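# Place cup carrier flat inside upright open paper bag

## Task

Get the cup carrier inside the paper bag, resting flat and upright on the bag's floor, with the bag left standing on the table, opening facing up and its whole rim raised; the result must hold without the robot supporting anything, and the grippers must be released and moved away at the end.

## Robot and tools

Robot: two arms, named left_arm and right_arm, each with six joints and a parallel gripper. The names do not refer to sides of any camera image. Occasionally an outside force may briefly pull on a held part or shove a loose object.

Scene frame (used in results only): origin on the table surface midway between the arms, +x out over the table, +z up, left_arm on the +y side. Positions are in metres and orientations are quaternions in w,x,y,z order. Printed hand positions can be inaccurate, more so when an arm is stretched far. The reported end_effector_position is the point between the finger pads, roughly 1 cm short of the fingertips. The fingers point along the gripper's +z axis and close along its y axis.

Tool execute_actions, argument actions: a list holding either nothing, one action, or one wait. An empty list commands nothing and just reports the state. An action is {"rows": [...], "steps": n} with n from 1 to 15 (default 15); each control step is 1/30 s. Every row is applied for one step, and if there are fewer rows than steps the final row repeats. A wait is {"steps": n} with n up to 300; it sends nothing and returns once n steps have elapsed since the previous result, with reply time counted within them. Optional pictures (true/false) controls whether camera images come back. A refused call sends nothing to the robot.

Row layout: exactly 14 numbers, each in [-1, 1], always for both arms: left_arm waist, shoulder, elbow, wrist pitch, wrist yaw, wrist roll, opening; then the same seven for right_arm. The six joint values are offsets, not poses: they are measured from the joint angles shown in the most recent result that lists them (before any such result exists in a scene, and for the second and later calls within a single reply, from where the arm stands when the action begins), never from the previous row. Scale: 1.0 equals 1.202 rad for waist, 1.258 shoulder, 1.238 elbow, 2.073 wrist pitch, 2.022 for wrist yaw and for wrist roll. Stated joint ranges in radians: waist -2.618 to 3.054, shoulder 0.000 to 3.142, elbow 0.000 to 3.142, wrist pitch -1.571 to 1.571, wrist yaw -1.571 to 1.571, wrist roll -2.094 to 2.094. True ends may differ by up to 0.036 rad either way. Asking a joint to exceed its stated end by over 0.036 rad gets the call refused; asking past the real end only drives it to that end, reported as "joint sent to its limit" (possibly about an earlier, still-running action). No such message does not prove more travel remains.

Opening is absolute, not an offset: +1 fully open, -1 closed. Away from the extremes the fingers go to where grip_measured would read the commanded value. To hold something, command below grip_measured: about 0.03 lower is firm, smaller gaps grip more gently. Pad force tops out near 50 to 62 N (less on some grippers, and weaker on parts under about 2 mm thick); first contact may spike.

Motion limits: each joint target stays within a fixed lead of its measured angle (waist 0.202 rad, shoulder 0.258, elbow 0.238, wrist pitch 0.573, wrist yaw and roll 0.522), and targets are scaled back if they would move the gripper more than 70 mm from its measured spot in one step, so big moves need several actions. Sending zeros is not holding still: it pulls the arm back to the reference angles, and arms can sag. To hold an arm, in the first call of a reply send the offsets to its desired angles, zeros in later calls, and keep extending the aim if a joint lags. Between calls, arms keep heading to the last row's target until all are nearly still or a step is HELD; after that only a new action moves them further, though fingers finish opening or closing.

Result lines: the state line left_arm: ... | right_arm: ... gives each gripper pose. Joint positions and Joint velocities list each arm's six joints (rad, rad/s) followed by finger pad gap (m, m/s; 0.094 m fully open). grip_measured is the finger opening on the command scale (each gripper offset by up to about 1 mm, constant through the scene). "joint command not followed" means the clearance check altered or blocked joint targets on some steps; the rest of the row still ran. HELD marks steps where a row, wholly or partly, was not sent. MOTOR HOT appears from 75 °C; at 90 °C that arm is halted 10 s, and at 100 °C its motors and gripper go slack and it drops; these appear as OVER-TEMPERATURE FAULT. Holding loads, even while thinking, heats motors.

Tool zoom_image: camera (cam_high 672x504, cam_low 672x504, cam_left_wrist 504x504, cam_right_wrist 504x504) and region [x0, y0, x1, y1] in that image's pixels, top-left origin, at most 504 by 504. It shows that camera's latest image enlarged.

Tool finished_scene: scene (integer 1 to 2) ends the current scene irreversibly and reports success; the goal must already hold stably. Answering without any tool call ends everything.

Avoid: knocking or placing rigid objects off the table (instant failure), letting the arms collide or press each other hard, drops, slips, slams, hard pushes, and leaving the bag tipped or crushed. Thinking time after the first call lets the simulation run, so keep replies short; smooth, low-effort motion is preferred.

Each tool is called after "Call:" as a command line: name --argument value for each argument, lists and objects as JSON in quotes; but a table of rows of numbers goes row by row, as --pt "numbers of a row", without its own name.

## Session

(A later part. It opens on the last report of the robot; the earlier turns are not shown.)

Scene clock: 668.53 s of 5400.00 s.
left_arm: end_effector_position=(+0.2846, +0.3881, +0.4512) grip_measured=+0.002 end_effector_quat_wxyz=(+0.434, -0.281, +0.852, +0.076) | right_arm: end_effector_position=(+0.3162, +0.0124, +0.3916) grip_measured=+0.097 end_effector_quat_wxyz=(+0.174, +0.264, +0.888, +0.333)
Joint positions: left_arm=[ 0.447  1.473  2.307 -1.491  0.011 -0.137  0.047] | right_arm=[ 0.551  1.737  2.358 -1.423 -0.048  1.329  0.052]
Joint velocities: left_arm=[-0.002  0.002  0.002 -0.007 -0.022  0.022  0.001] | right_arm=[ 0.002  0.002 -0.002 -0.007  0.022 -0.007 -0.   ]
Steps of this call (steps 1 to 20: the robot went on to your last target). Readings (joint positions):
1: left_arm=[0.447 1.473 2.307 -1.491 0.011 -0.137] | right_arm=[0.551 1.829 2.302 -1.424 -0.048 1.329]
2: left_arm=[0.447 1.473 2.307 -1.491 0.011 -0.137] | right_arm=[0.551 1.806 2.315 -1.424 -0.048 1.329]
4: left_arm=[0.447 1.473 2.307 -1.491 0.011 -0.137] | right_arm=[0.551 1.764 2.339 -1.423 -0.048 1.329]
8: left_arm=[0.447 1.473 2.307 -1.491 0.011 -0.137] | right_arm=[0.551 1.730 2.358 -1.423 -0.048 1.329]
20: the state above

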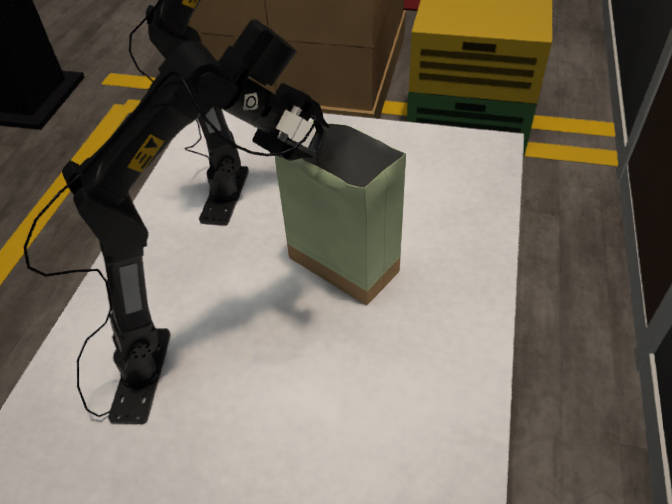

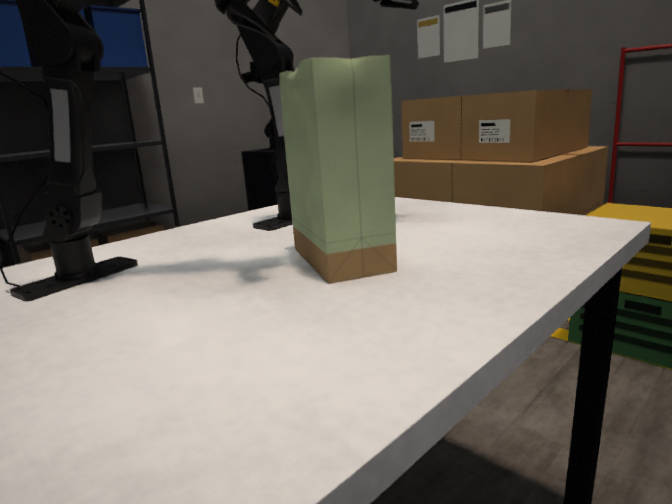

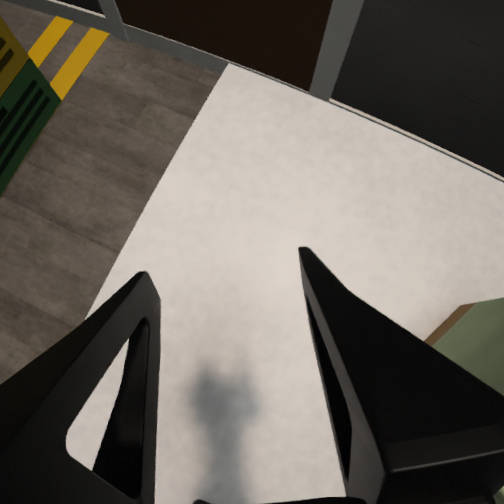

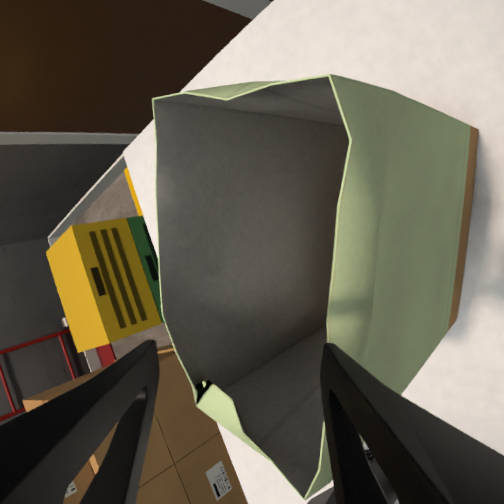

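Call:
execute_actions --actions '[{"rows":[[-0.1,0,0,0,0,0.2,0.2,-0.1,-0.1,0,0,0,0,0.1],[-0.3,0,0,0,0,0.4,0.3,-0.2,-0.12,0,0,0,0,0.1],[-0.5,0,0,0,0,0.6,0.4,-0.4,-0.12,0,0,0,0,0.1],[-0.79,0.03,0,0,0,0.78,0.4,-0.9,-0.12,0,0,0,0,0.1]],"steps":15}]' --pictures false

Call:
execute_actions --actions '[{"steps":25}]' --pictures false

Call:
execute_actions --actions '[{"rows":[[0,0.02,-0.03,0,0,0,0.4,0,0,0,0,0,0,0.1],[0,0.04,-0.06,0,0,0,0.4,0,0,0,0,0,0,0.1],[0,0.04,-0.09,0,0,0,0.4,0,0,0,0,0,0,0.1],[0,0.04,-0.12,0,0,0,0.4,0,0,0,0,0,0,0.1]],"steps":15}]'

Scene clock: 686.00 s of 5400.00 s.
left_arm: end_effector_position=(+0.3097, +0.0955, +0.4341) grip_measured=+0.398 end_effector_quat_wxyz=(+0.388, +0.673, +0.612, +0.149) | right_arm: end_effector_position=(+0.3791, -0.3302, +0.4392) grip_measured=+0.097 end_effector_quat_wxyz=(+0.358, +0.620, +0.652, +0.250)
Joint positions: left_arm=[-0.498  1.531  2.307 -1.49   0.021  1.218  0.066] | right_arm=[-0.398  1.6    2.349 -1.418 -0.053  1.329  0.052]
Joint velocities: left_arm=[-0.398 -0.061  0.002 -0.022  0.095  1.531 -0.002] | right_arm=[-2.083 -0.012 -0.007 -0.051  0.051  0.066 -0.001]
Steps of this call (steps 1 to 15: the robot went on to your last target; steps 16 to 90: nothing new was sent; then 13.97 s passed at rest; steps 91 to 105: all 15 steps of this action). Readings (joint positions):
91: left_arm=[0.428 1.473 2.307 -1.491 -0.001 -0.079] | right_arm=[0.538 1.728 2.355 -1.421 -0.055 1.329]
92: left_arm=[0.376 1.473 2.307 -1.491 -0.012 0.013] | right_arm=[0.507 1.716 2.349 -1.422 -0.063 1.329]
94: left_arm=[0.228 1.478 2.307 -1.491 -0.009 0.211] | right_arm=[0.403 1.683 2.349 -1.421 -0.064 1.329]
98: left_arm=[-0.070 1.508 2.307 -1.490 -0.002 0.607] | right_arm=[0.125 1.616 2.349 -1.418 -0.060 1.329]
105: the state above

Scene clock: 686.83 s of 5400.00 s.
left_arm: end_effector_position=(+0.3085, +0.0953, +0.4351) grip_measured=+0.398 end_effector_quat_wxyz=(+0.369, +0.736, +0.534, +0.193) | right_arm: end_effector_position=(+0.3659, -0.3797, +0.4391) grip_measured=+0.097 end_effector_quat_wxyz=(+0.376, +0.665, +0.606, +0.220)
Joint positions: left_arm=[-0.505  1.528  2.307 -1.49   0.012  1.436  0.066] | right_arm=[-0.534  1.6    2.349 -1.418 -0.041  1.329  0.052]
Joint velocities: left_arm=[-0.012 -0.007 -0.007 -0.081 -0.066 -0.037  0.001] | right_arm=[ 0.007  0.007  0.002 -0.007 -0.007  0.022  0.   ]
Steps of this call (steps 1 to 25: the robot went on to your last target). Readings (joint positions):
1: left_arm=[-0.504 1.529 2.307 -1.490 0.022 1.263] | right_arm=[-0.463 1.600 2.349 -1.418 -0.048 1.329]
2: left_arm=[-0.505 1.528 2.307 -1.490 0.021 1.298] | right_arm=[-0.506 1.600 2.349 -1.418 -0.040 1.329]
4: left_arm=[-0.505 1.528 2.307 -1.490 0.017 1.348] | right_arm=[-0.534 1.600 2.349 -1.418 -0.035 1.329]
8: left_arm=[-0.505 1.528 2.307 -1.490 0.014 1.401] | right_arm=[-0.534 1.600 2.349 -1.418 -0.039 1.329]
25: the state above

Scene clock: 687.33 s of 5400.00 s.
left_arm: end_effector_position=(+0.3294, +0.0857, +0.3657) grip_measured=+0.398 end_effector_quat_wxyz=(+0.282, +0.767, +0.557, +0.147) | right_arm: end_effector_position=(+0.3659, -0.3797, +0.4391) grip_measured=+0.097 end_effector_quat_wxyz=(+0.376, +0.665, +0.606, +0.220)
Joint positions: left_arm=[-0.505  1.598  2.161 -1.486  0.01   1.436  0.066] | right_arm=[-0.534  1.6    2.349 -1.418 -0.041  1.329  0.052]
Joint velocities: left_arm=[ 0.007 -0.017  0.002 -0.007  0.007  0.095 -0.   ] | right_arm=[ 0.007 -0.002 -0.032 -0.051  0.007  0.007  0.001]
Steps of this call (steps 1 to 15: all 15 steps of this action). Readings (joint positions):
1: left_arm=[-0.505 1.528 2.305 -1.489 0.012 1.436] | right_arm=[-0.534 1.600 2.349 -1.418 -0.041 1.329]
2: left_arm=[-0.505 1.529 2.296 -1.488 0.012 1.436] | right_arm=[-0.534 1.600 2.349 -1.418 -0.041 1.329]
4: left_arm=[-0.505 1.530 2.250 -1.482 0.012 1.436] | right_arm=[-0.534 1.600 2.349 -1.418 -0.041 1.329]
8: left_arm=[-0.505 1.572 2.177 -1.486 0.012 1.436] | right_arm=[-0.534 1.600 2.349 -1.418 -0.041 1.329]
15: the state above

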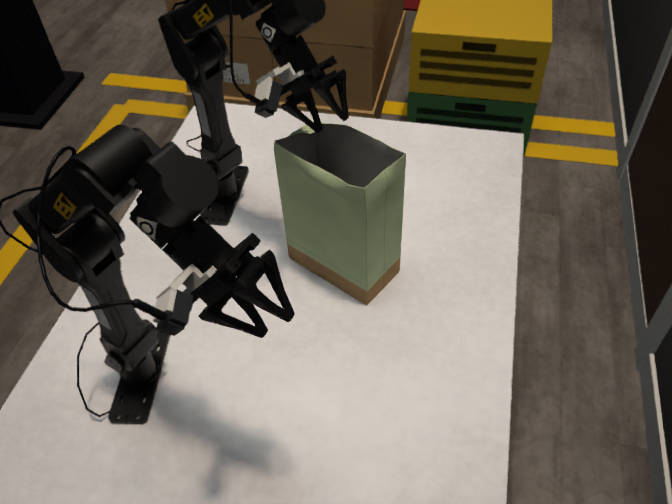

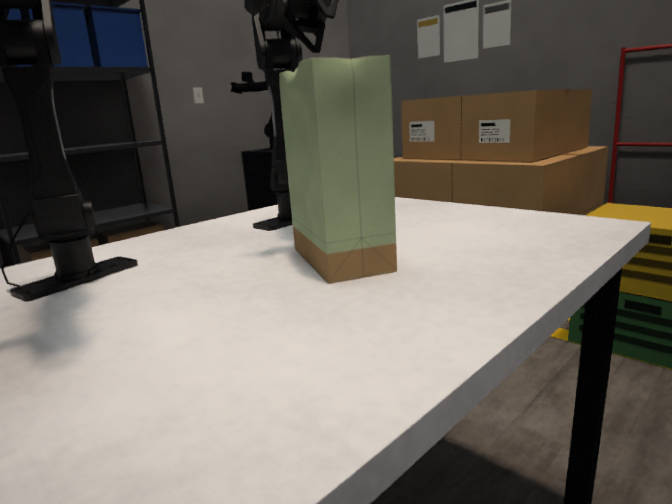

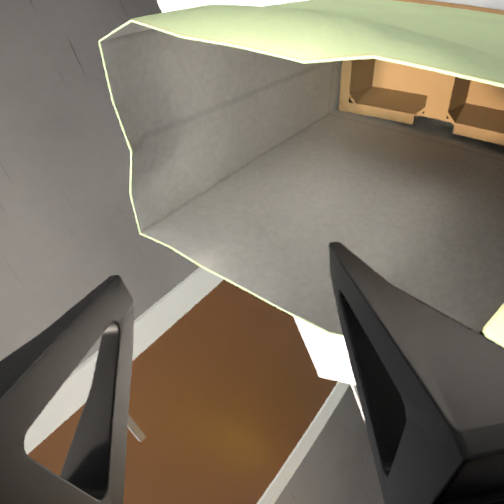

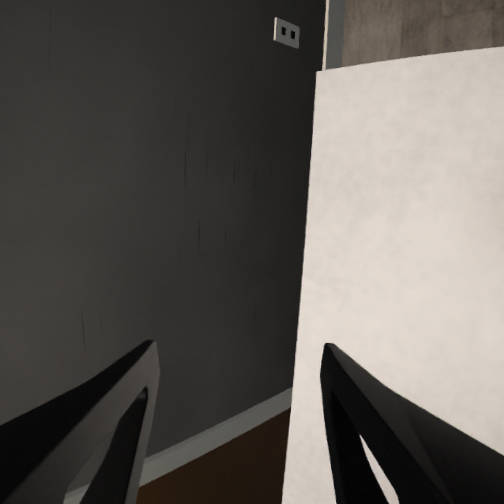

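Call:
execute_actions --actions '[{"rows":[[-0.01,-0.03,0,0,0,0,0.4,0,0,0,0,0,0,0.1],[-0.02,-0.06,0,0,0,0,0.4,0,0,0,0,0,0,0.1],[-0.03,-0.09,0,0,0,0,0.4,0,0,0,0,0,0,0.1],[-0.04,-0.12,-0.02,0,0,0,0.4,0,0,0,0,0,0,0.1],[-0.05,-0.14,-0.05,0,0,0,0.4,0,0,0,0,0,0,0.1],[-0.05,-0.14,-0.08,0,0,0,0.4,0,0,0,0,0,0,0.1],[-0.05,-0.14,-0.11,0,0,0,0.4,0,0,0,0,0,0,0.1],[-0.05,-0.14,-0.14,0,0,0,0.4,0,0,0,0,0,0,0.1],[-0.05,-0.14,-0.17,0,0,0,0.4,0,0,0,0,0,0,0.1]],"steps":15}]' --pictures false

Call:
execute_actions --actions '[{"steps":12}]'

Scene clock: 699.30 s of 5400.00 s.
left_arm: end_effector_position=(+0.2781, +0.0927, +0.3601) grip_measured=+0.398 end_effector_quat_wxyz=(+0.282, +0.782, +0.537, +0.140) | right_arm: end_effector_position=(+0.3659, -0.3797, +0.4391) grip_measured=+0.097 end_effector_quat_wxyz=(+0.376, +0.665, +0.606, +0.220)
Joint positions: left_arm=[-0.56   1.413  1.968 -1.487  0.005  1.436  0.066] | right_arm=[-0.534  1.6    2.349 -1.418 -0.041  1.329  0.052]
Joint velocities: left_arm=[ 0.007  0.222 -0.154 -0.007  0.037 -0.066 -0.001] | right_arm=[-0.002  0.012  0.002  0.066  0.007  0.051  0.   ]
Steps of this call (steps 1 to 15: the robot went on to your last target; steps 16 to 90: nothing new was sent; then 8.47 s passed at rest; steps 91 to 105: all 15 steps of this action). Readings (joint positions):
91: left_arm=[-0.505 1.595 2.161 -1.486 0.009 1.436] | right_arm=[-0.534 1.600 2.349 -1.418 -0.041 1.329]
92: left_arm=[-0.508 1.590 2.161 -1.486 0.008 1.436] | right_arm=[-0.534 1.600 2.349 -1.418 -0.041 1.329]
94: left_arm=[-0.523 1.562 2.152 -1.482 0.004 1.436] | right_arm=[-0.534 1.600 2.349 -1.418 -0.041 1.329]
98: left_arm=[-0.559 1.436 2.070 -1.477 0.005 1.436] | right_arm=[-0.534 1.600 2.349 -1.418 -0.041 1.329]
105: the state above

Scene clock: 699.70 s of 5400.00 s.
left_arm: end_effector_position=(+0.2812, +0.0910, +0.3529) grip_measured=+0.398 end_effector_quat_wxyz=(+0.271, +0.786, +0.540, +0.135) | right_arm: end_effector_position=(+0.3659, -0.3797, +0.4391) grip_measured=+0.097 end_effector_quat_wxyz=(+0.376, +0.665, +0.606, +0.220)
Joint positions: left_arm=[-0.56   1.429  1.96  -1.487  0.005  1.436  0.066] | right_arm=[-0.534  1.6    2.349 -1.418 -0.041  1.329  0.052]
Joint velocities: left_arm=[ 0.012 -0.007 -0.017 -0.051  0.037  0.022 -0.001] | right_arm=[ 0.002  0.017 -0.022 -0.11  -0.081 -0.022  0.001]
Steps of this call (steps 1 to 12: the robot went on to your last target). Readings (joint positions):
1: left_arm=[-0.560 1.420 1.965 -1.487 0.005 1.436] | right_arm=[-0.534 1.600 2.349 -1.418 -0.041 1.329]
2: left_arm=[-0.560 1.424 1.962 -1.487 0.005 1.436] | right_arm=[-0.534 1.600 2.349 -1.418 -0.041 1.329]
4: left_arm=[-0.560 1.429 1.960 -1.487 0.005 1.436] | right_arm=[-0.534 1.600 2.349 -1.418 -0.041 1.329]
8: left_arm=[-0.560 1.429 1.960 -1.487 0.005 1.436] | right_arm=[-0.534 1.600 2.349 -1.418 -0.041 1.329]
12: the state above

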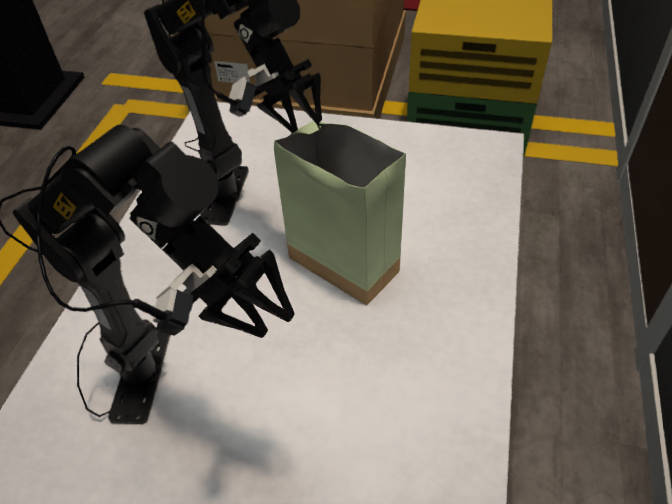

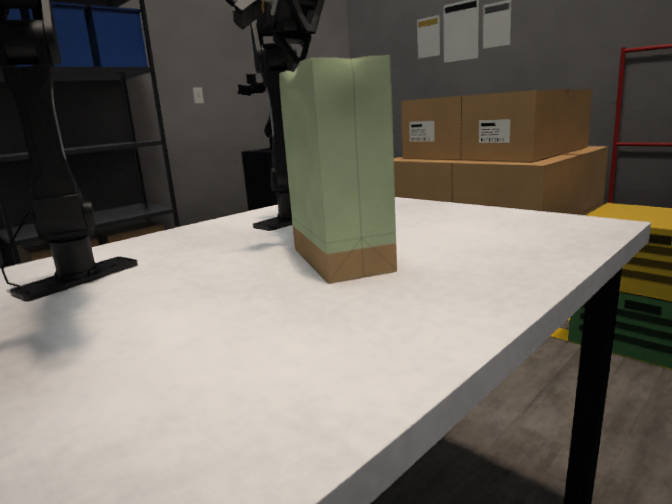

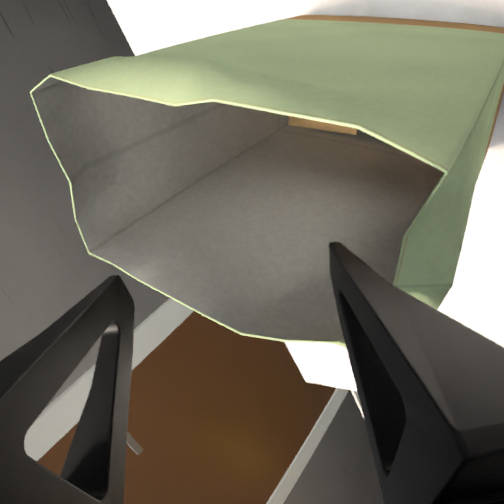

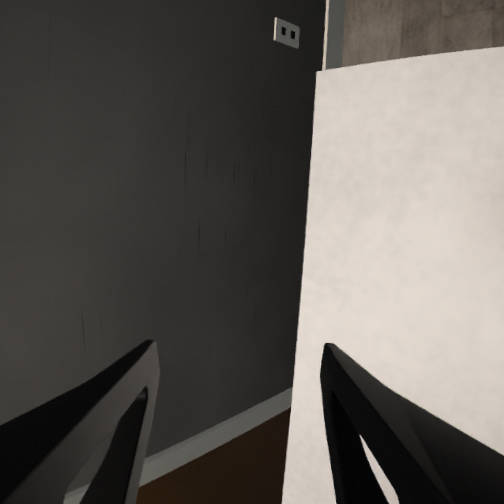

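Call:
execute_actions --actions '[{"rows":[[0,-0.03,0,0,0,0,0.5,0,0,0,0,0,0,0.1],[0,-0.06,0,0,0,0,0.6,0,0,0,0,0,0,0.1],[0,-0.09,-0.02,0,0,0,0.6,0,0,0,0,0,0,0.1],[0,-0.11,-0.05,0,0,0,0.6,0,0,0,0,0,0,0.1],[0,-0.11,-0.08,0,0,0,0.6,0,0,0,0,0,0,0.1],[0,-0.11,-0.11,0,0,0,0.6,0,0,0,0,0,0,0.1],[0,-0.11,-0.14,0,0,0,0.6,0,0,0,0,0,0,0.1]],"steps":15}]' --pictures false

Call:
execute_actions --actions '[{"steps":12}]'

Scene clock: 709.77 s of 5400.00 s.
left_arm: end_effector_position=(+0.2486, +0.1091, +0.3385) grip_measured=+0.598 end_effector_quat_wxyz=(+0.262, +0.788, +0.542, +0.130) | right_arm: end_effector_position=(+0.3659, -0.3797, +0.4391) grip_measured=+0.097 end_effector_quat_wxyz=(+0.376, +0.665, +0.606, +0.220)
Joint positions: left_arm=[-0.56   1.288  1.8   -1.489  0.004  1.436  0.075] | right_arm=[-0.534  1.6    2.349 -1.418 -0.041  1.329  0.052]
Joint velocities: left_arm=[-0.012  0.022 -0.022 -0.037  0.007 -0.051 -0.001] | right_arm=[ 0.007 -0.012 -0.007 -0.022 -0.051 -0.095  0.   ]
Steps of this call (steps 1 to 30: the robot went on to your last target; steps 31 to 90: nothing new was sent; then 6.57 s passed at rest; steps 91 to 105: all 15 steps of this action). Readings (joint positions):
91: left_arm=[-0.560 1.427 1.960 -1.487 0.005 1.436] | right_arm=[-0.534 1.600 2.349 -1.418 -0.041 1.329]
92: left_arm=[-0.560 1.422 1.960 -1.486 0.005 1.436] | right_arm=[-0.534 1.600 2.349 -1.418 -0.041 1.329]
94: left_arm=[-0.560 1.388 1.940 -1.476 0.004 1.436] | right_arm=[-0.534 1.600 2.349 -1.418 -0.041 1.329]
98: left_arm=[-0.560 1.287 1.847 -1.479 0.004 1.436] | right_arm=[-0.534 1.600 2.349 -1.418 -0.041 1.329]
105: the state above

Scene clock: 710.17 s of 5400.00 s.
left_arm: end_effector_position=(+0.2488, +0.1091, +0.3382) grip_measured=+0.598 end_effector_quat_wxyz=(+0.261, +0.788, +0.542, +0.130) | right_arm: end_effector_position=(+0.3659, -0.3797, +0.4391) grip_measured=+0.097 end_effector_quat_wxyz=(+0.376, +0.665, +0.606, +0.220)
Joint positions: left_arm=[-0.56   1.289  1.8   -1.489  0.004  1.436  0.075] | right_arm=[-0.534  1.6    2.349 -1.418 -0.041  1.329  0.052]
Joint velocities: left_arm=[-0.002  0.002 -0.032 -0.022  0.037  0.007  0.   ] | right_arm=[ 0.002 -0.002  0.007 -0.066  0.037 -0.007 -0.   ]
Steps of this call (steps 1 to 12: the robot went on to your last target). Readings (joint positions):
1: left_arm=[-0.560 1.289 1.800 -1.489 0.004 1.436] | right_arm=[-0.534 1.600 2.349 -1.418 -0.041 1.329]
2: left_arm=[-0.560 1.289 1.800 -1.489 0.004 1.436] | right_arm=[-0.534 1.600 2.349 -1.418 -0.041 1.329]
4: left_arm=[-0.560 1.289 1.800 -1.489 0.004 1.436] | right_arm=[-0.534 1.600 2.349 -1.418 -0.041 1.329]
8: left_arm=[-0.560 1.289 1.800 -1.489 0.004 1.436] | right_arm=[-0.534 1.600 2.349 -1.418 -0.041 1.329]
12: the state above

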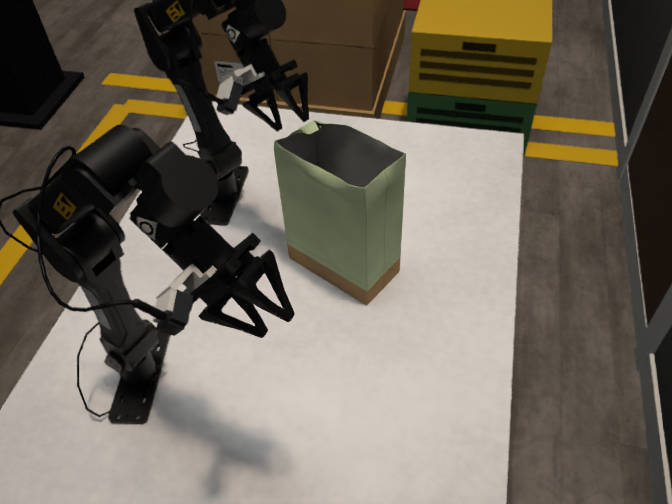

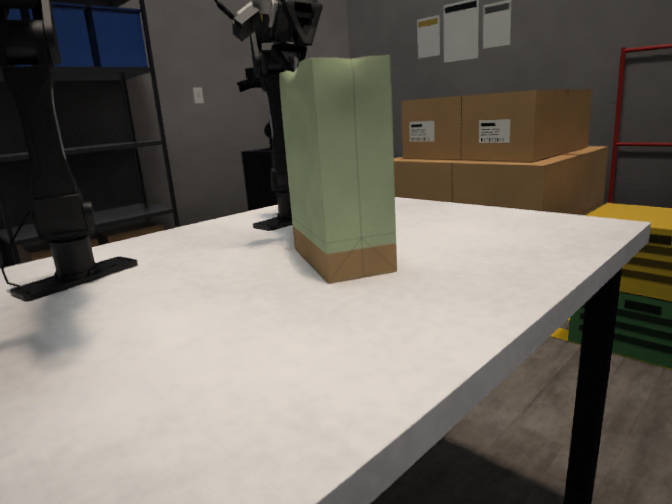

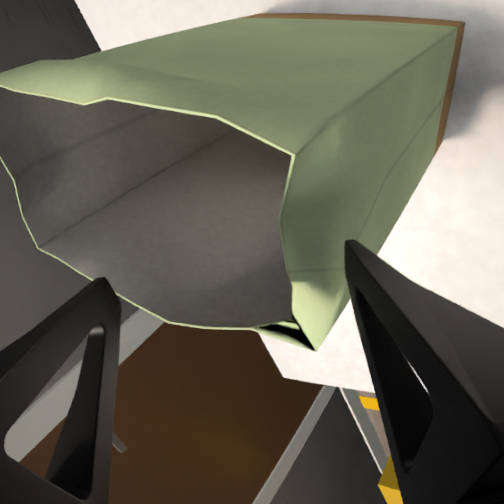

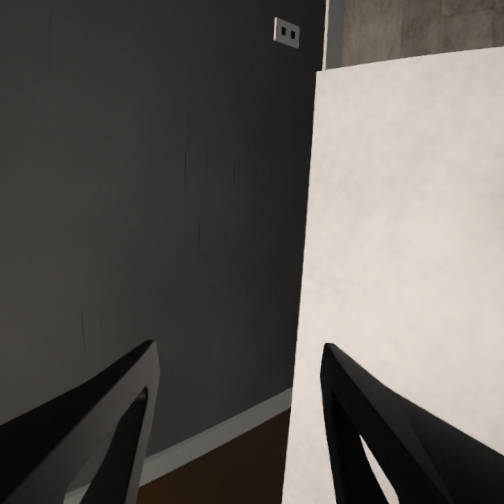

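Call:
execute_actions --actions '[{"rows":[[0.02,0.01,-0.01,0,0,0,0.6,0,0,0,0,0,0,0.1],[0.03,0.02,-0.02,0,0,0,0.6,0,0,0,0,0,0,0.1],[0.03,0.03,-0.04,0,0,0,0.6,0,0,0,0,0,0,0.1],[0.03,0.04,-0.06,0,0,0,0.6,0,0,0,0,0,0,0.1],[0.03,0.05,-0.08,0,0,0,0.6,0,0,0,0,0,0,0.1],[0.03,0.06,-0.1,0,0,0,0.6,0,0,0,0,0,0,0.1]],"steps":15}]' --pictures false

Call:
execute_actions --actions '[{"steps":12}]'

Scene clock: 719.20 s of 5400.00 s.
left_arm: end_effector_position=(+0.2615, +0.1119, +0.2759) grip_measured=+0.598 end_effector_quat_wxyz=(+0.168, +0.801, +0.568, +0.088) | right_arm: end_effector_position=(+0.3659, -0.3797, +0.4391) grip_measured=+0.097 end_effector_quat_wxyz=(+0.376, +0.665, +0.606, +0.220)
Joint positions: left_arm=[-0.531  1.382  1.678 -1.486  0.     1.436  0.075] | right_arm=[-0.534  1.6    2.349 -1.418 -0.041  1.329  0.052]
Joint velocities: left_arm=[-0.002 -0.051 -0.007  0.051 -0.007 -0.081  0.   ] | right_arm=[-0.002 -0.027  0.002  0.007 -0.007 -0.007 -0.001]
Steps of this call (steps 1 to 15: the robot went on to your last target; steps 16 to 90: nothing new was sent; then 5.53 s passed at rest; steps 91 to 105: all 15 steps of this action). Readings (joint positions):
91: left_arm=[-0.557 1.289 1.800 -1.489 0.004 1.436] | right_arm=[-0.534 1.600 2.349 -1.418 -0.041 1.329]
92: left_arm=[-0.550 1.290 1.800 -1.489 0.004 1.436] | right_arm=[-0.534 1.600 2.349 -1.418 -0.041 1.329]
94: left_arm=[-0.535 1.295 1.786 -1.486 0.002 1.436] | right_arm=[-0.534 1.600 2.349 -1.418 -0.041 1.329]
98: left_arm=[-0.531 1.337 1.710 -1.486 0.002 1.436] | right_arm=[-0.534 1.600 2.349 -1.418 -0.041 1.329]
105: the state above

Scene clock: 719.60 s of 5400.00 s.
left_arm: end_effector_position=(+0.2614, +0.1120, +0.2761) grip_measured=+0.598 end_effector_quat_wxyz=(+0.168, +0.801, +0.568, +0.088) | right_arm: end_effector_position=(+0.3659, -0.3797, +0.4391) grip_measured=+0.097 end_effector_quat_wxyz=(+0.376, +0.665, +0.606, +0.220)
Joint positions: left_arm=[-0.531  1.382  1.678 -1.486  0.     1.436  0.075] | right_arm=[-0.534  1.6    2.349 -1.418 -0.041  1.329  0.052]
Joint velocities: left_arm=[ 0.007  0.017 -0.007 -0.022  0.007 -0.007 -0.001] | right_arm=[-0.017 -0.032  0.002 -0.007  0.037  0.037 -0.   ]
Steps of this call (steps 1 to 12: the robot went on to your last target). Readings (joint positions):
1: left_arm=[-0.531 1.382 1.678 -1.486 0.000 1.436] | right_arm=[-0.534 1.600 2.349 -1.418 -0.041 1.329]
2: left_arm=[-0.531 1.382 1.678 -1.486 0.000 1.436] | right_arm=[-0.534 1.600 2.349 -1.418 -0.041 1.329]
4: left_arm=[-0.531 1.382 1.678 -1.486 0.000 1.436] | right_arm=[-0.534 1.600 2.349 -1.418 -0.041 1.329]
8: left_arm=[-0.531 1.382 1.678 -1.486 0.000 1.436] | right_arm=[-0.534 1.600 2.349 -1.418 -0.041 1.329]
12: the state above

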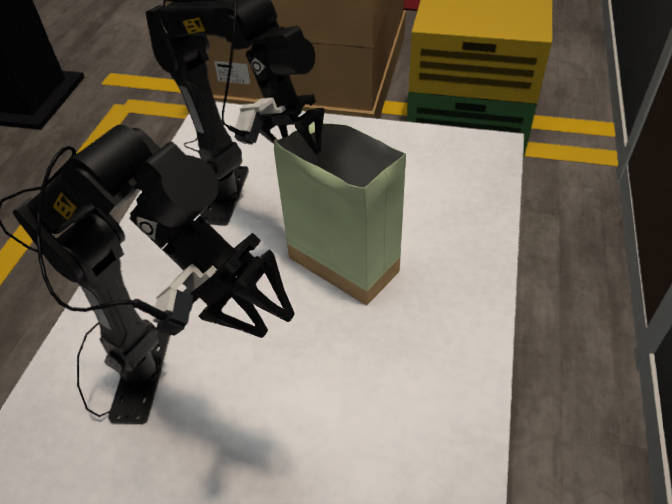

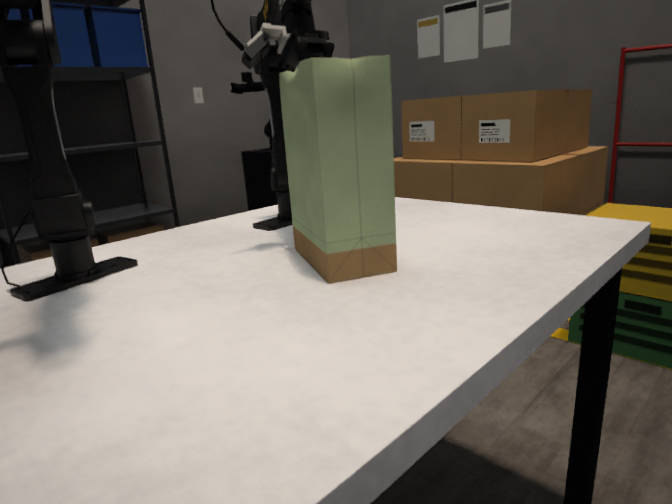

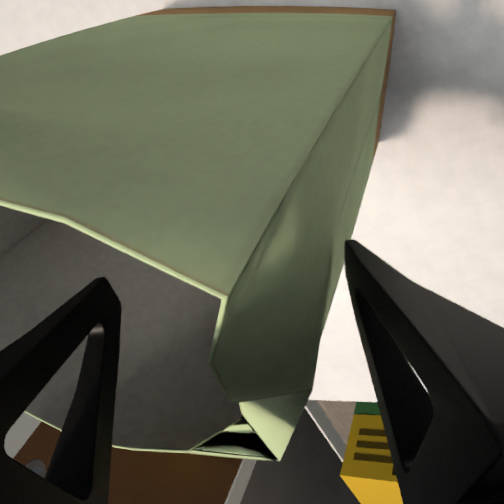

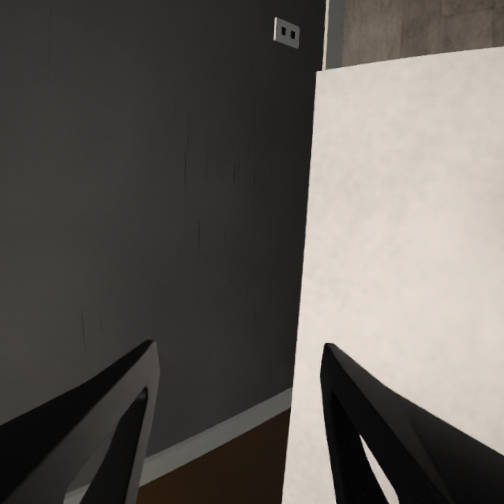

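Call:
execute_actions --actions '[{"rows":[[0.02,0,0,0,0,0,0.6,0,0,0,0,0,0,0.1],[0.04,0,-0.01,0,0,0,0.6,0,0,0,0,0,0,0.1],[0.06,0,-0.02,0,0,0,0.6,0,0,0,0,0,0,0.1],[0.075,0,-0.03,0,0,0,0.6,0,0,0,0,0,0,0.1],[0.075,0,-0.03,0,0,0,0.5,0,0,0,0,0,0,0.1],[0.075,0,-0.03,0,0,0,0.3,0,0,0,0,0,0,0.1],[0.075,0,-0.03,0,0,0,0.1,0,0,0,0,0,0,0.1],[0.075,0,-0.03,0,0,0,-0.1,0,0,0,0,0,0,0.1],[0.075,0,-0.03,0,0,0,-0.3,0,0,0,0,0,0,0.1],[0.075,0,-0.03,0,0,0,-0.5,0,0,0,0,0,0,0.1],[0.075,0,-0.03,0,0,0,-0.7,0,0,0,0,0,0,0.1],[0.075,0,-0.03,0,0,0,-0.85,0,0,0,0,0,0,0.1],[0.075,0,-0.03,0,0,0,-1,0,0,0,0,0,0,0.1]],"steps":15}]' --pictures false

Call:
execute_actions --actions '[{"steps":20}]'

Scene clock: 727.97 s of 5400.00 s.
left_arm: end_effector_position=(+0.2697, +0.1356, +0.2691) grip_measured=-0.968 end_effector_quat_wxyz=(+0.153, +0.777, +0.604, +0.092) | right_arm: end_effector_position=(+0.3659, -0.3797, +0.4391) grip_measured=+0.097 end_effector_quat_wxyz=(+0.376, +0.665, +0.606, +0.220)
Joint positions: left_arm=[-0.445  1.382  1.654 -1.484 -0.006  1.436  0.002] | right_arm=[-0.534  1.6    2.349 -1.418 -0.041  1.329  0.052]
Joint velocities: left_arm=[-0.007 -0.022 -0.012  0.037 -0.051 -0.051 -0.008] | right_arm=[-0.002 -0.022 -0.002 -0.066 -0.037  0.139 -0.001]
Steps of this call (steps 1 to 15: the robot went on to your last target; steps 16 to 90: nothing new was sent; then 4.87 s passed at rest; steps 91 to 105: all 15 steps of this action). Readings (joint positions):
91: left_arm=[-0.529 1.382 1.678 -1.486 0.000 1.436] | right_arm=[-0.534 1.600 2.349 -1.418 -0.041 1.329]
92: left_arm=[-0.521 1.382 1.678 -1.486 0.001 1.436] | right_arm=[-0.534 1.600 2.349 -1.418 -0.041 1.329]
94: left_arm=[-0.485 1.382 1.675 -1.484 0.001 1.436] | right_arm=[-0.534 1.600 2.349 -1.418 -0.041 1.329]
98: left_arm=[-0.445 1.382 1.656 -1.484 -0.007 1.436] | right_arm=[-0.534 1.600 2.349 -1.418 -0.041 1.329]
105: the state above

Scene clock: 728.63 s of 5400.00 s.
left_arm: end_effector_position=(+0.2699, +0.1361, +0.2691) grip_measured=-0.973 end_effector_quat_wxyz=(+0.152, +0.777, +0.604, +0.093) | right_arm: end_effector_position=(+0.3659, -0.3797, +0.4391) grip_measured=+0.097 end_effector_quat_wxyz=(+0.376, +0.665, +0.606, +0.220)
Joint positions: left_arm=[-0.445  1.382  1.654 -1.484 -0.009  1.436  0.001] | right_arm=[-0.534  1.6    2.349 -1.418 -0.041  1.329  0.052]
Joint velocities: left_arm=[-0.017  0.002 -0.007 -0.022 -0.081  0.066 -0.001] | right_arm=[ 0.007 -0.002 -0.002 -0.022 -0.081 -0.066  0.   ]
Steps of this call (steps 1 to 15: the robot went on to your last target; steps 16 to 20: nothing new was sent). Readings (joint positions):
1: left_arm=[-0.445 1.382 1.654 -1.484 -0.007 1.436] | right_arm=[-0.534 1.600 2.349 -1.418 -0.041 1.329]
2: left_arm=[-0.445 1.382 1.654 -1.484 -0.009 1.436] | right_arm=[-0.534 1.600 2.349 -1.418 -0.041 1.329]
4: left_arm=[-0.445 1.382 1.654 -1.484 -0.009 1.436] | right_arm=[-0.534 1.600 2.349 -1.418 -0.041 1.329]
8: left_arm=[-0.445 1.382 1.654 -1.484 -0.009 1.436] | right_arm=[-0.534 1.600 2.349 -1.418 -0.041 1.329]
20: the state above
All arms were judged still, so your last target was given up. Only a new action makes them travel on or press farther. Fingers that are still opening or closing keep moving.

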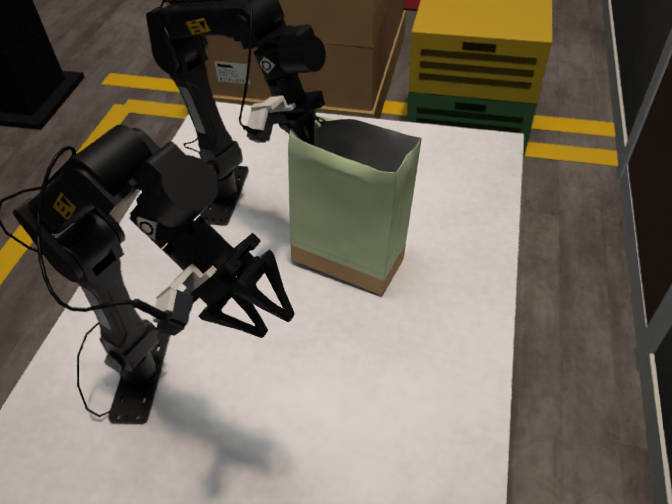

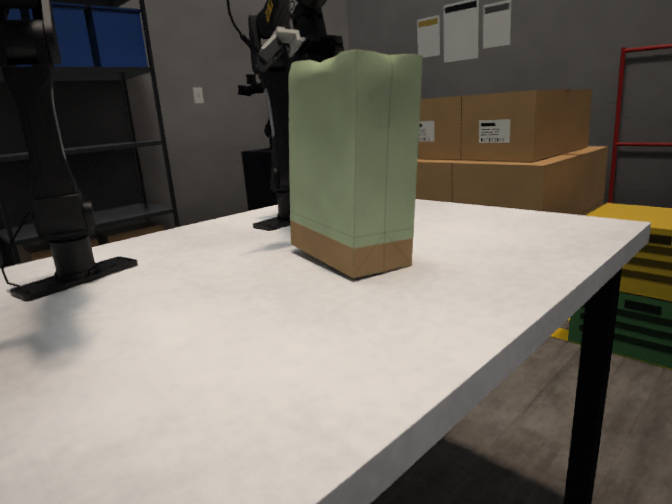

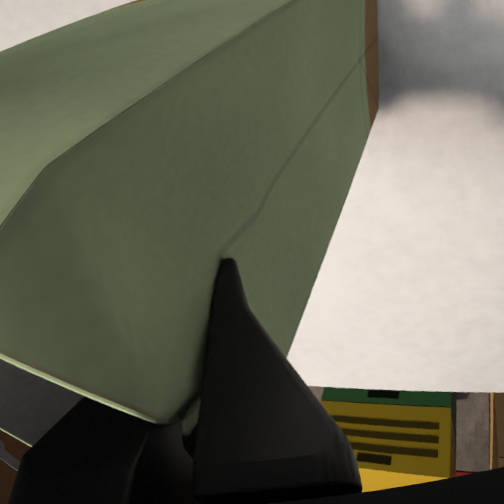

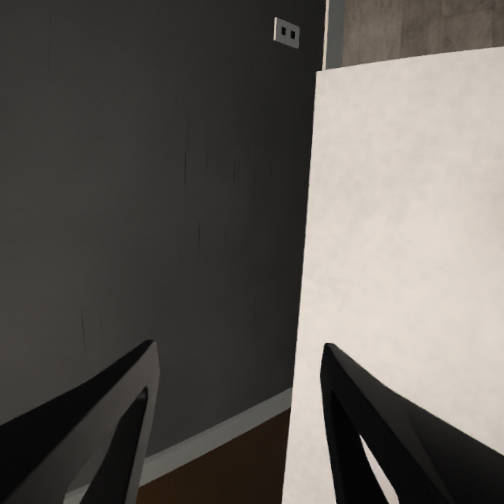

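Open and withdraw.

Call:
execute_actions --actions '[{"rows":[[0,0,0,0,0,0,-0.8,0,0,0,0,0,0,0.1],[0,0,0,0,0,0,-0.6,0,0,0,0,0,0,0.1],[0,0,0,0,0,0,-0.4,0,0,0,0,0,0,0.1],[0,0,0,0,0,0,-0.2,0,0,0,0,0,0,0.1],[0,0,0,0,0,0,0,0,0,0,0,0,0,0.1],[0,0,0,0,0,0,0,0,0,0,0,0,0,0.1],[0,-0.01,0.02,0,0,0,0,0,0,0,0,0,0,0.1],[0,-0.02,0.04,0,0,0,0,0,0,0,0,0,0,0.1],[0,-0.035,0.06,0,0,0,0,0,0,0,0,0,0,0.1],[0,-0.05,0.08,0,0,0,0,0,0,0,0,0,0,0.1],[0,-0.065,0.1,0,0,0,0,0,0,0,0,0,0,0.1],[0,-0.08,0.12,0,0,0,0,0,0,0,0,0,0,0.1],[0,-0.095,0.14,0,0,0,0,0,0,0,0,0,0,0.1],[0,-0.11,0.16,0,0,0,0,0,0,0,0,0,0,0.1],[0,-0.13,0.19,0,0,0,0,0,0,0,0,0,0,0.1]],"steps":15}]' --pictures false

Call:
execute_actions --actions '[{"steps":20}]'

Call:
zoom_image --camera "cam_high" --region '[265,90,435,220]'

Scene clock: 740.73 s of 5400.00 s.
left_arm: end_effector_position=(+0.2669, +0.1380, +0.3325) grip_measured=-0.002 end_effector_quat_wxyz=(+0.242, +0.757, +0.589, +0.147) | right_arm: end_effector_position=(+0.3659, -0.3797, +0.4391) grip_measured=+0.097 end_effector_quat_wxyz=(+0.376, +0.665, +0.606, +0.220)
Joint positions: left_arm=[-0.445  1.305  1.792 -1.484 -0.012  1.436  0.047] | right_arm=[-0.534  1.6    2.349 -1.418 -0.041  1.329  0.052]
Joint velocities: left_arm=[-0.007 -0.652  0.882 -0.007 -0.051 -0.022  0.   ] | right_arm=[ 0.002 -0.007  0.007 -0.022 -0.022  0.037 -0.001]
Steps of this call (steps 1 to 90: nothing new was sent; then 8.60 s passed at rest; steps 91 to 105: all 15 steps of this action). Readings (joint positions):
91: left_arm=[-0.445 1.382 1.654 -1.484 -0.009 1.436] | right_arm=[-0.534 1.600 2.349 -1.418 -0.041 1.329]
92: left_arm=[-0.445 1.382 1.654 -1.484 -0.009 1.436] | right_arm=[-0.534 1.600 2.349 -1.418 -0.041 1.329]
94: left_arm=[-0.445 1.382 1.654 -1.484 -0.011 1.436] | right_arm=[-0.534 1.600 2.349 -1.418 -0.041 1.329]
98: left_arm=[-0.445 1.382 1.656 -1.485 -0.011 1.436] | right_arm=[-0.534 1.600 2.349 -1.418 -0.041 1.329]
105: the state above

Scene clock: 741.40 s of 5400.00 s.
left_arm: end_effector_position=(+0.2494, +0.1451, +0.3854) grip_measured=-0.002 end_effector_quat_wxyz=(+0.319, +0.732, +0.571, +0.192) | right_arm: end_effector_position=(+0.3659, -0.3797, +0.4391) grip_measured=+0.097 end_effector_quat_wxyz=(+0.376, +0.665, +0.606, +0.220)
Joint positions: left_arm=[-0.445  1.215  1.883 -1.476 -0.012  1.436  0.047] | right_arm=[-0.534  1.6    2.349 -1.418 -0.041  1.329  0.052]
Joint velocities: left_arm=[ 0.007 -0.017 -0.012 -0.037  0.037 -0.022 -0.   ] | right_arm=[-0.007 -0.002 -0.002 -0.081 -0.037 -0.051  0.   ]
Steps of this call (steps 1 to 20: the robot went on to your last target). Readings (joint positions):
1: left_arm=[-0.445 1.281 1.821 -1.481 -0.012 1.436] | right_arm=[-0.534 1.600 2.349 -1.418 -0.041 1.329]
2: left_arm=[-0.445 1.256 1.845 -1.477 -0.012 1.436] | right_arm=[-0.534 1.600 2.349 -1.418 -0.041 1.329]
4: left_arm=[-0.445 1.213 1.874 -1.475 -0.012 1.436] | right_arm=[-0.534 1.600 2.349 -1.418 -0.041 1.329]
8: left_arm=[-0.445 1.194 1.883 -1.476 -0.012 1.436] | right_arm=[-0.534 1.600 2.349 -1.418 -0.041 1.329]
20: the state above

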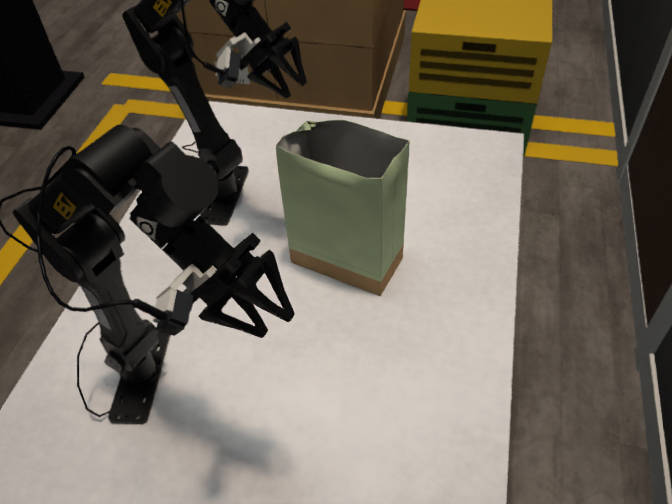

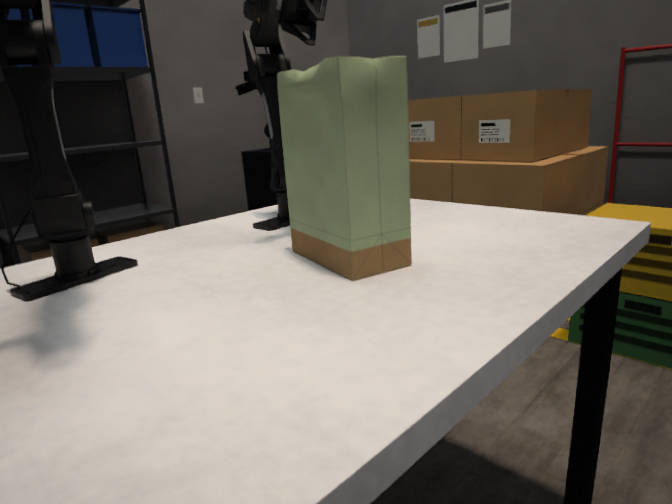

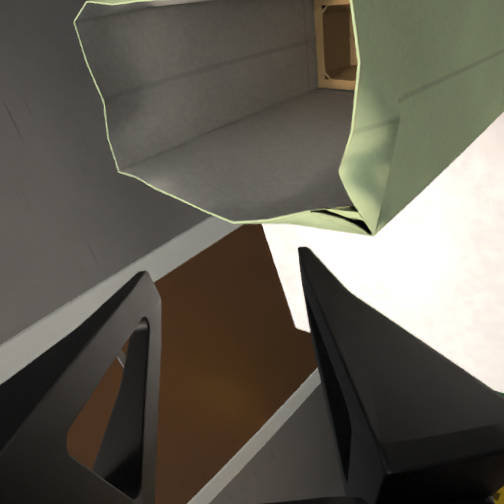

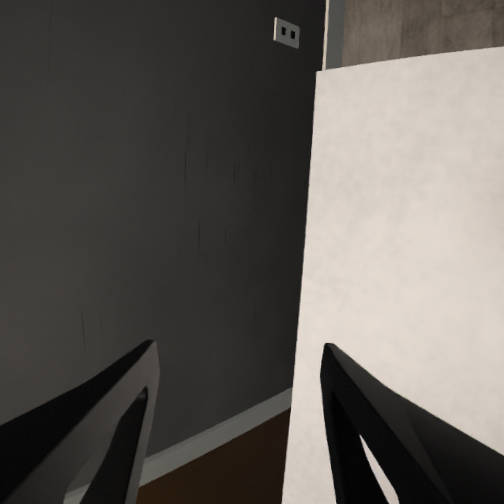

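Region (265, 90, 435, 220) of cam_high's 672x504 image, scaled by 2.965, with more detail than that image has; it fills the top 385 rows of this view, and the rest is white.

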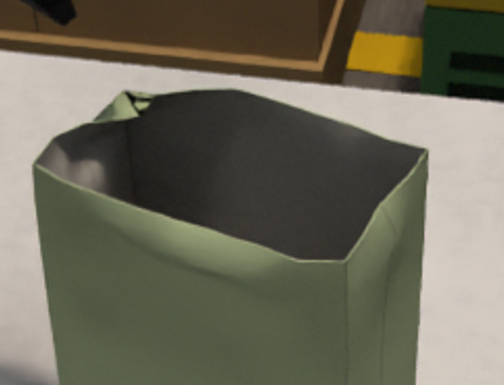

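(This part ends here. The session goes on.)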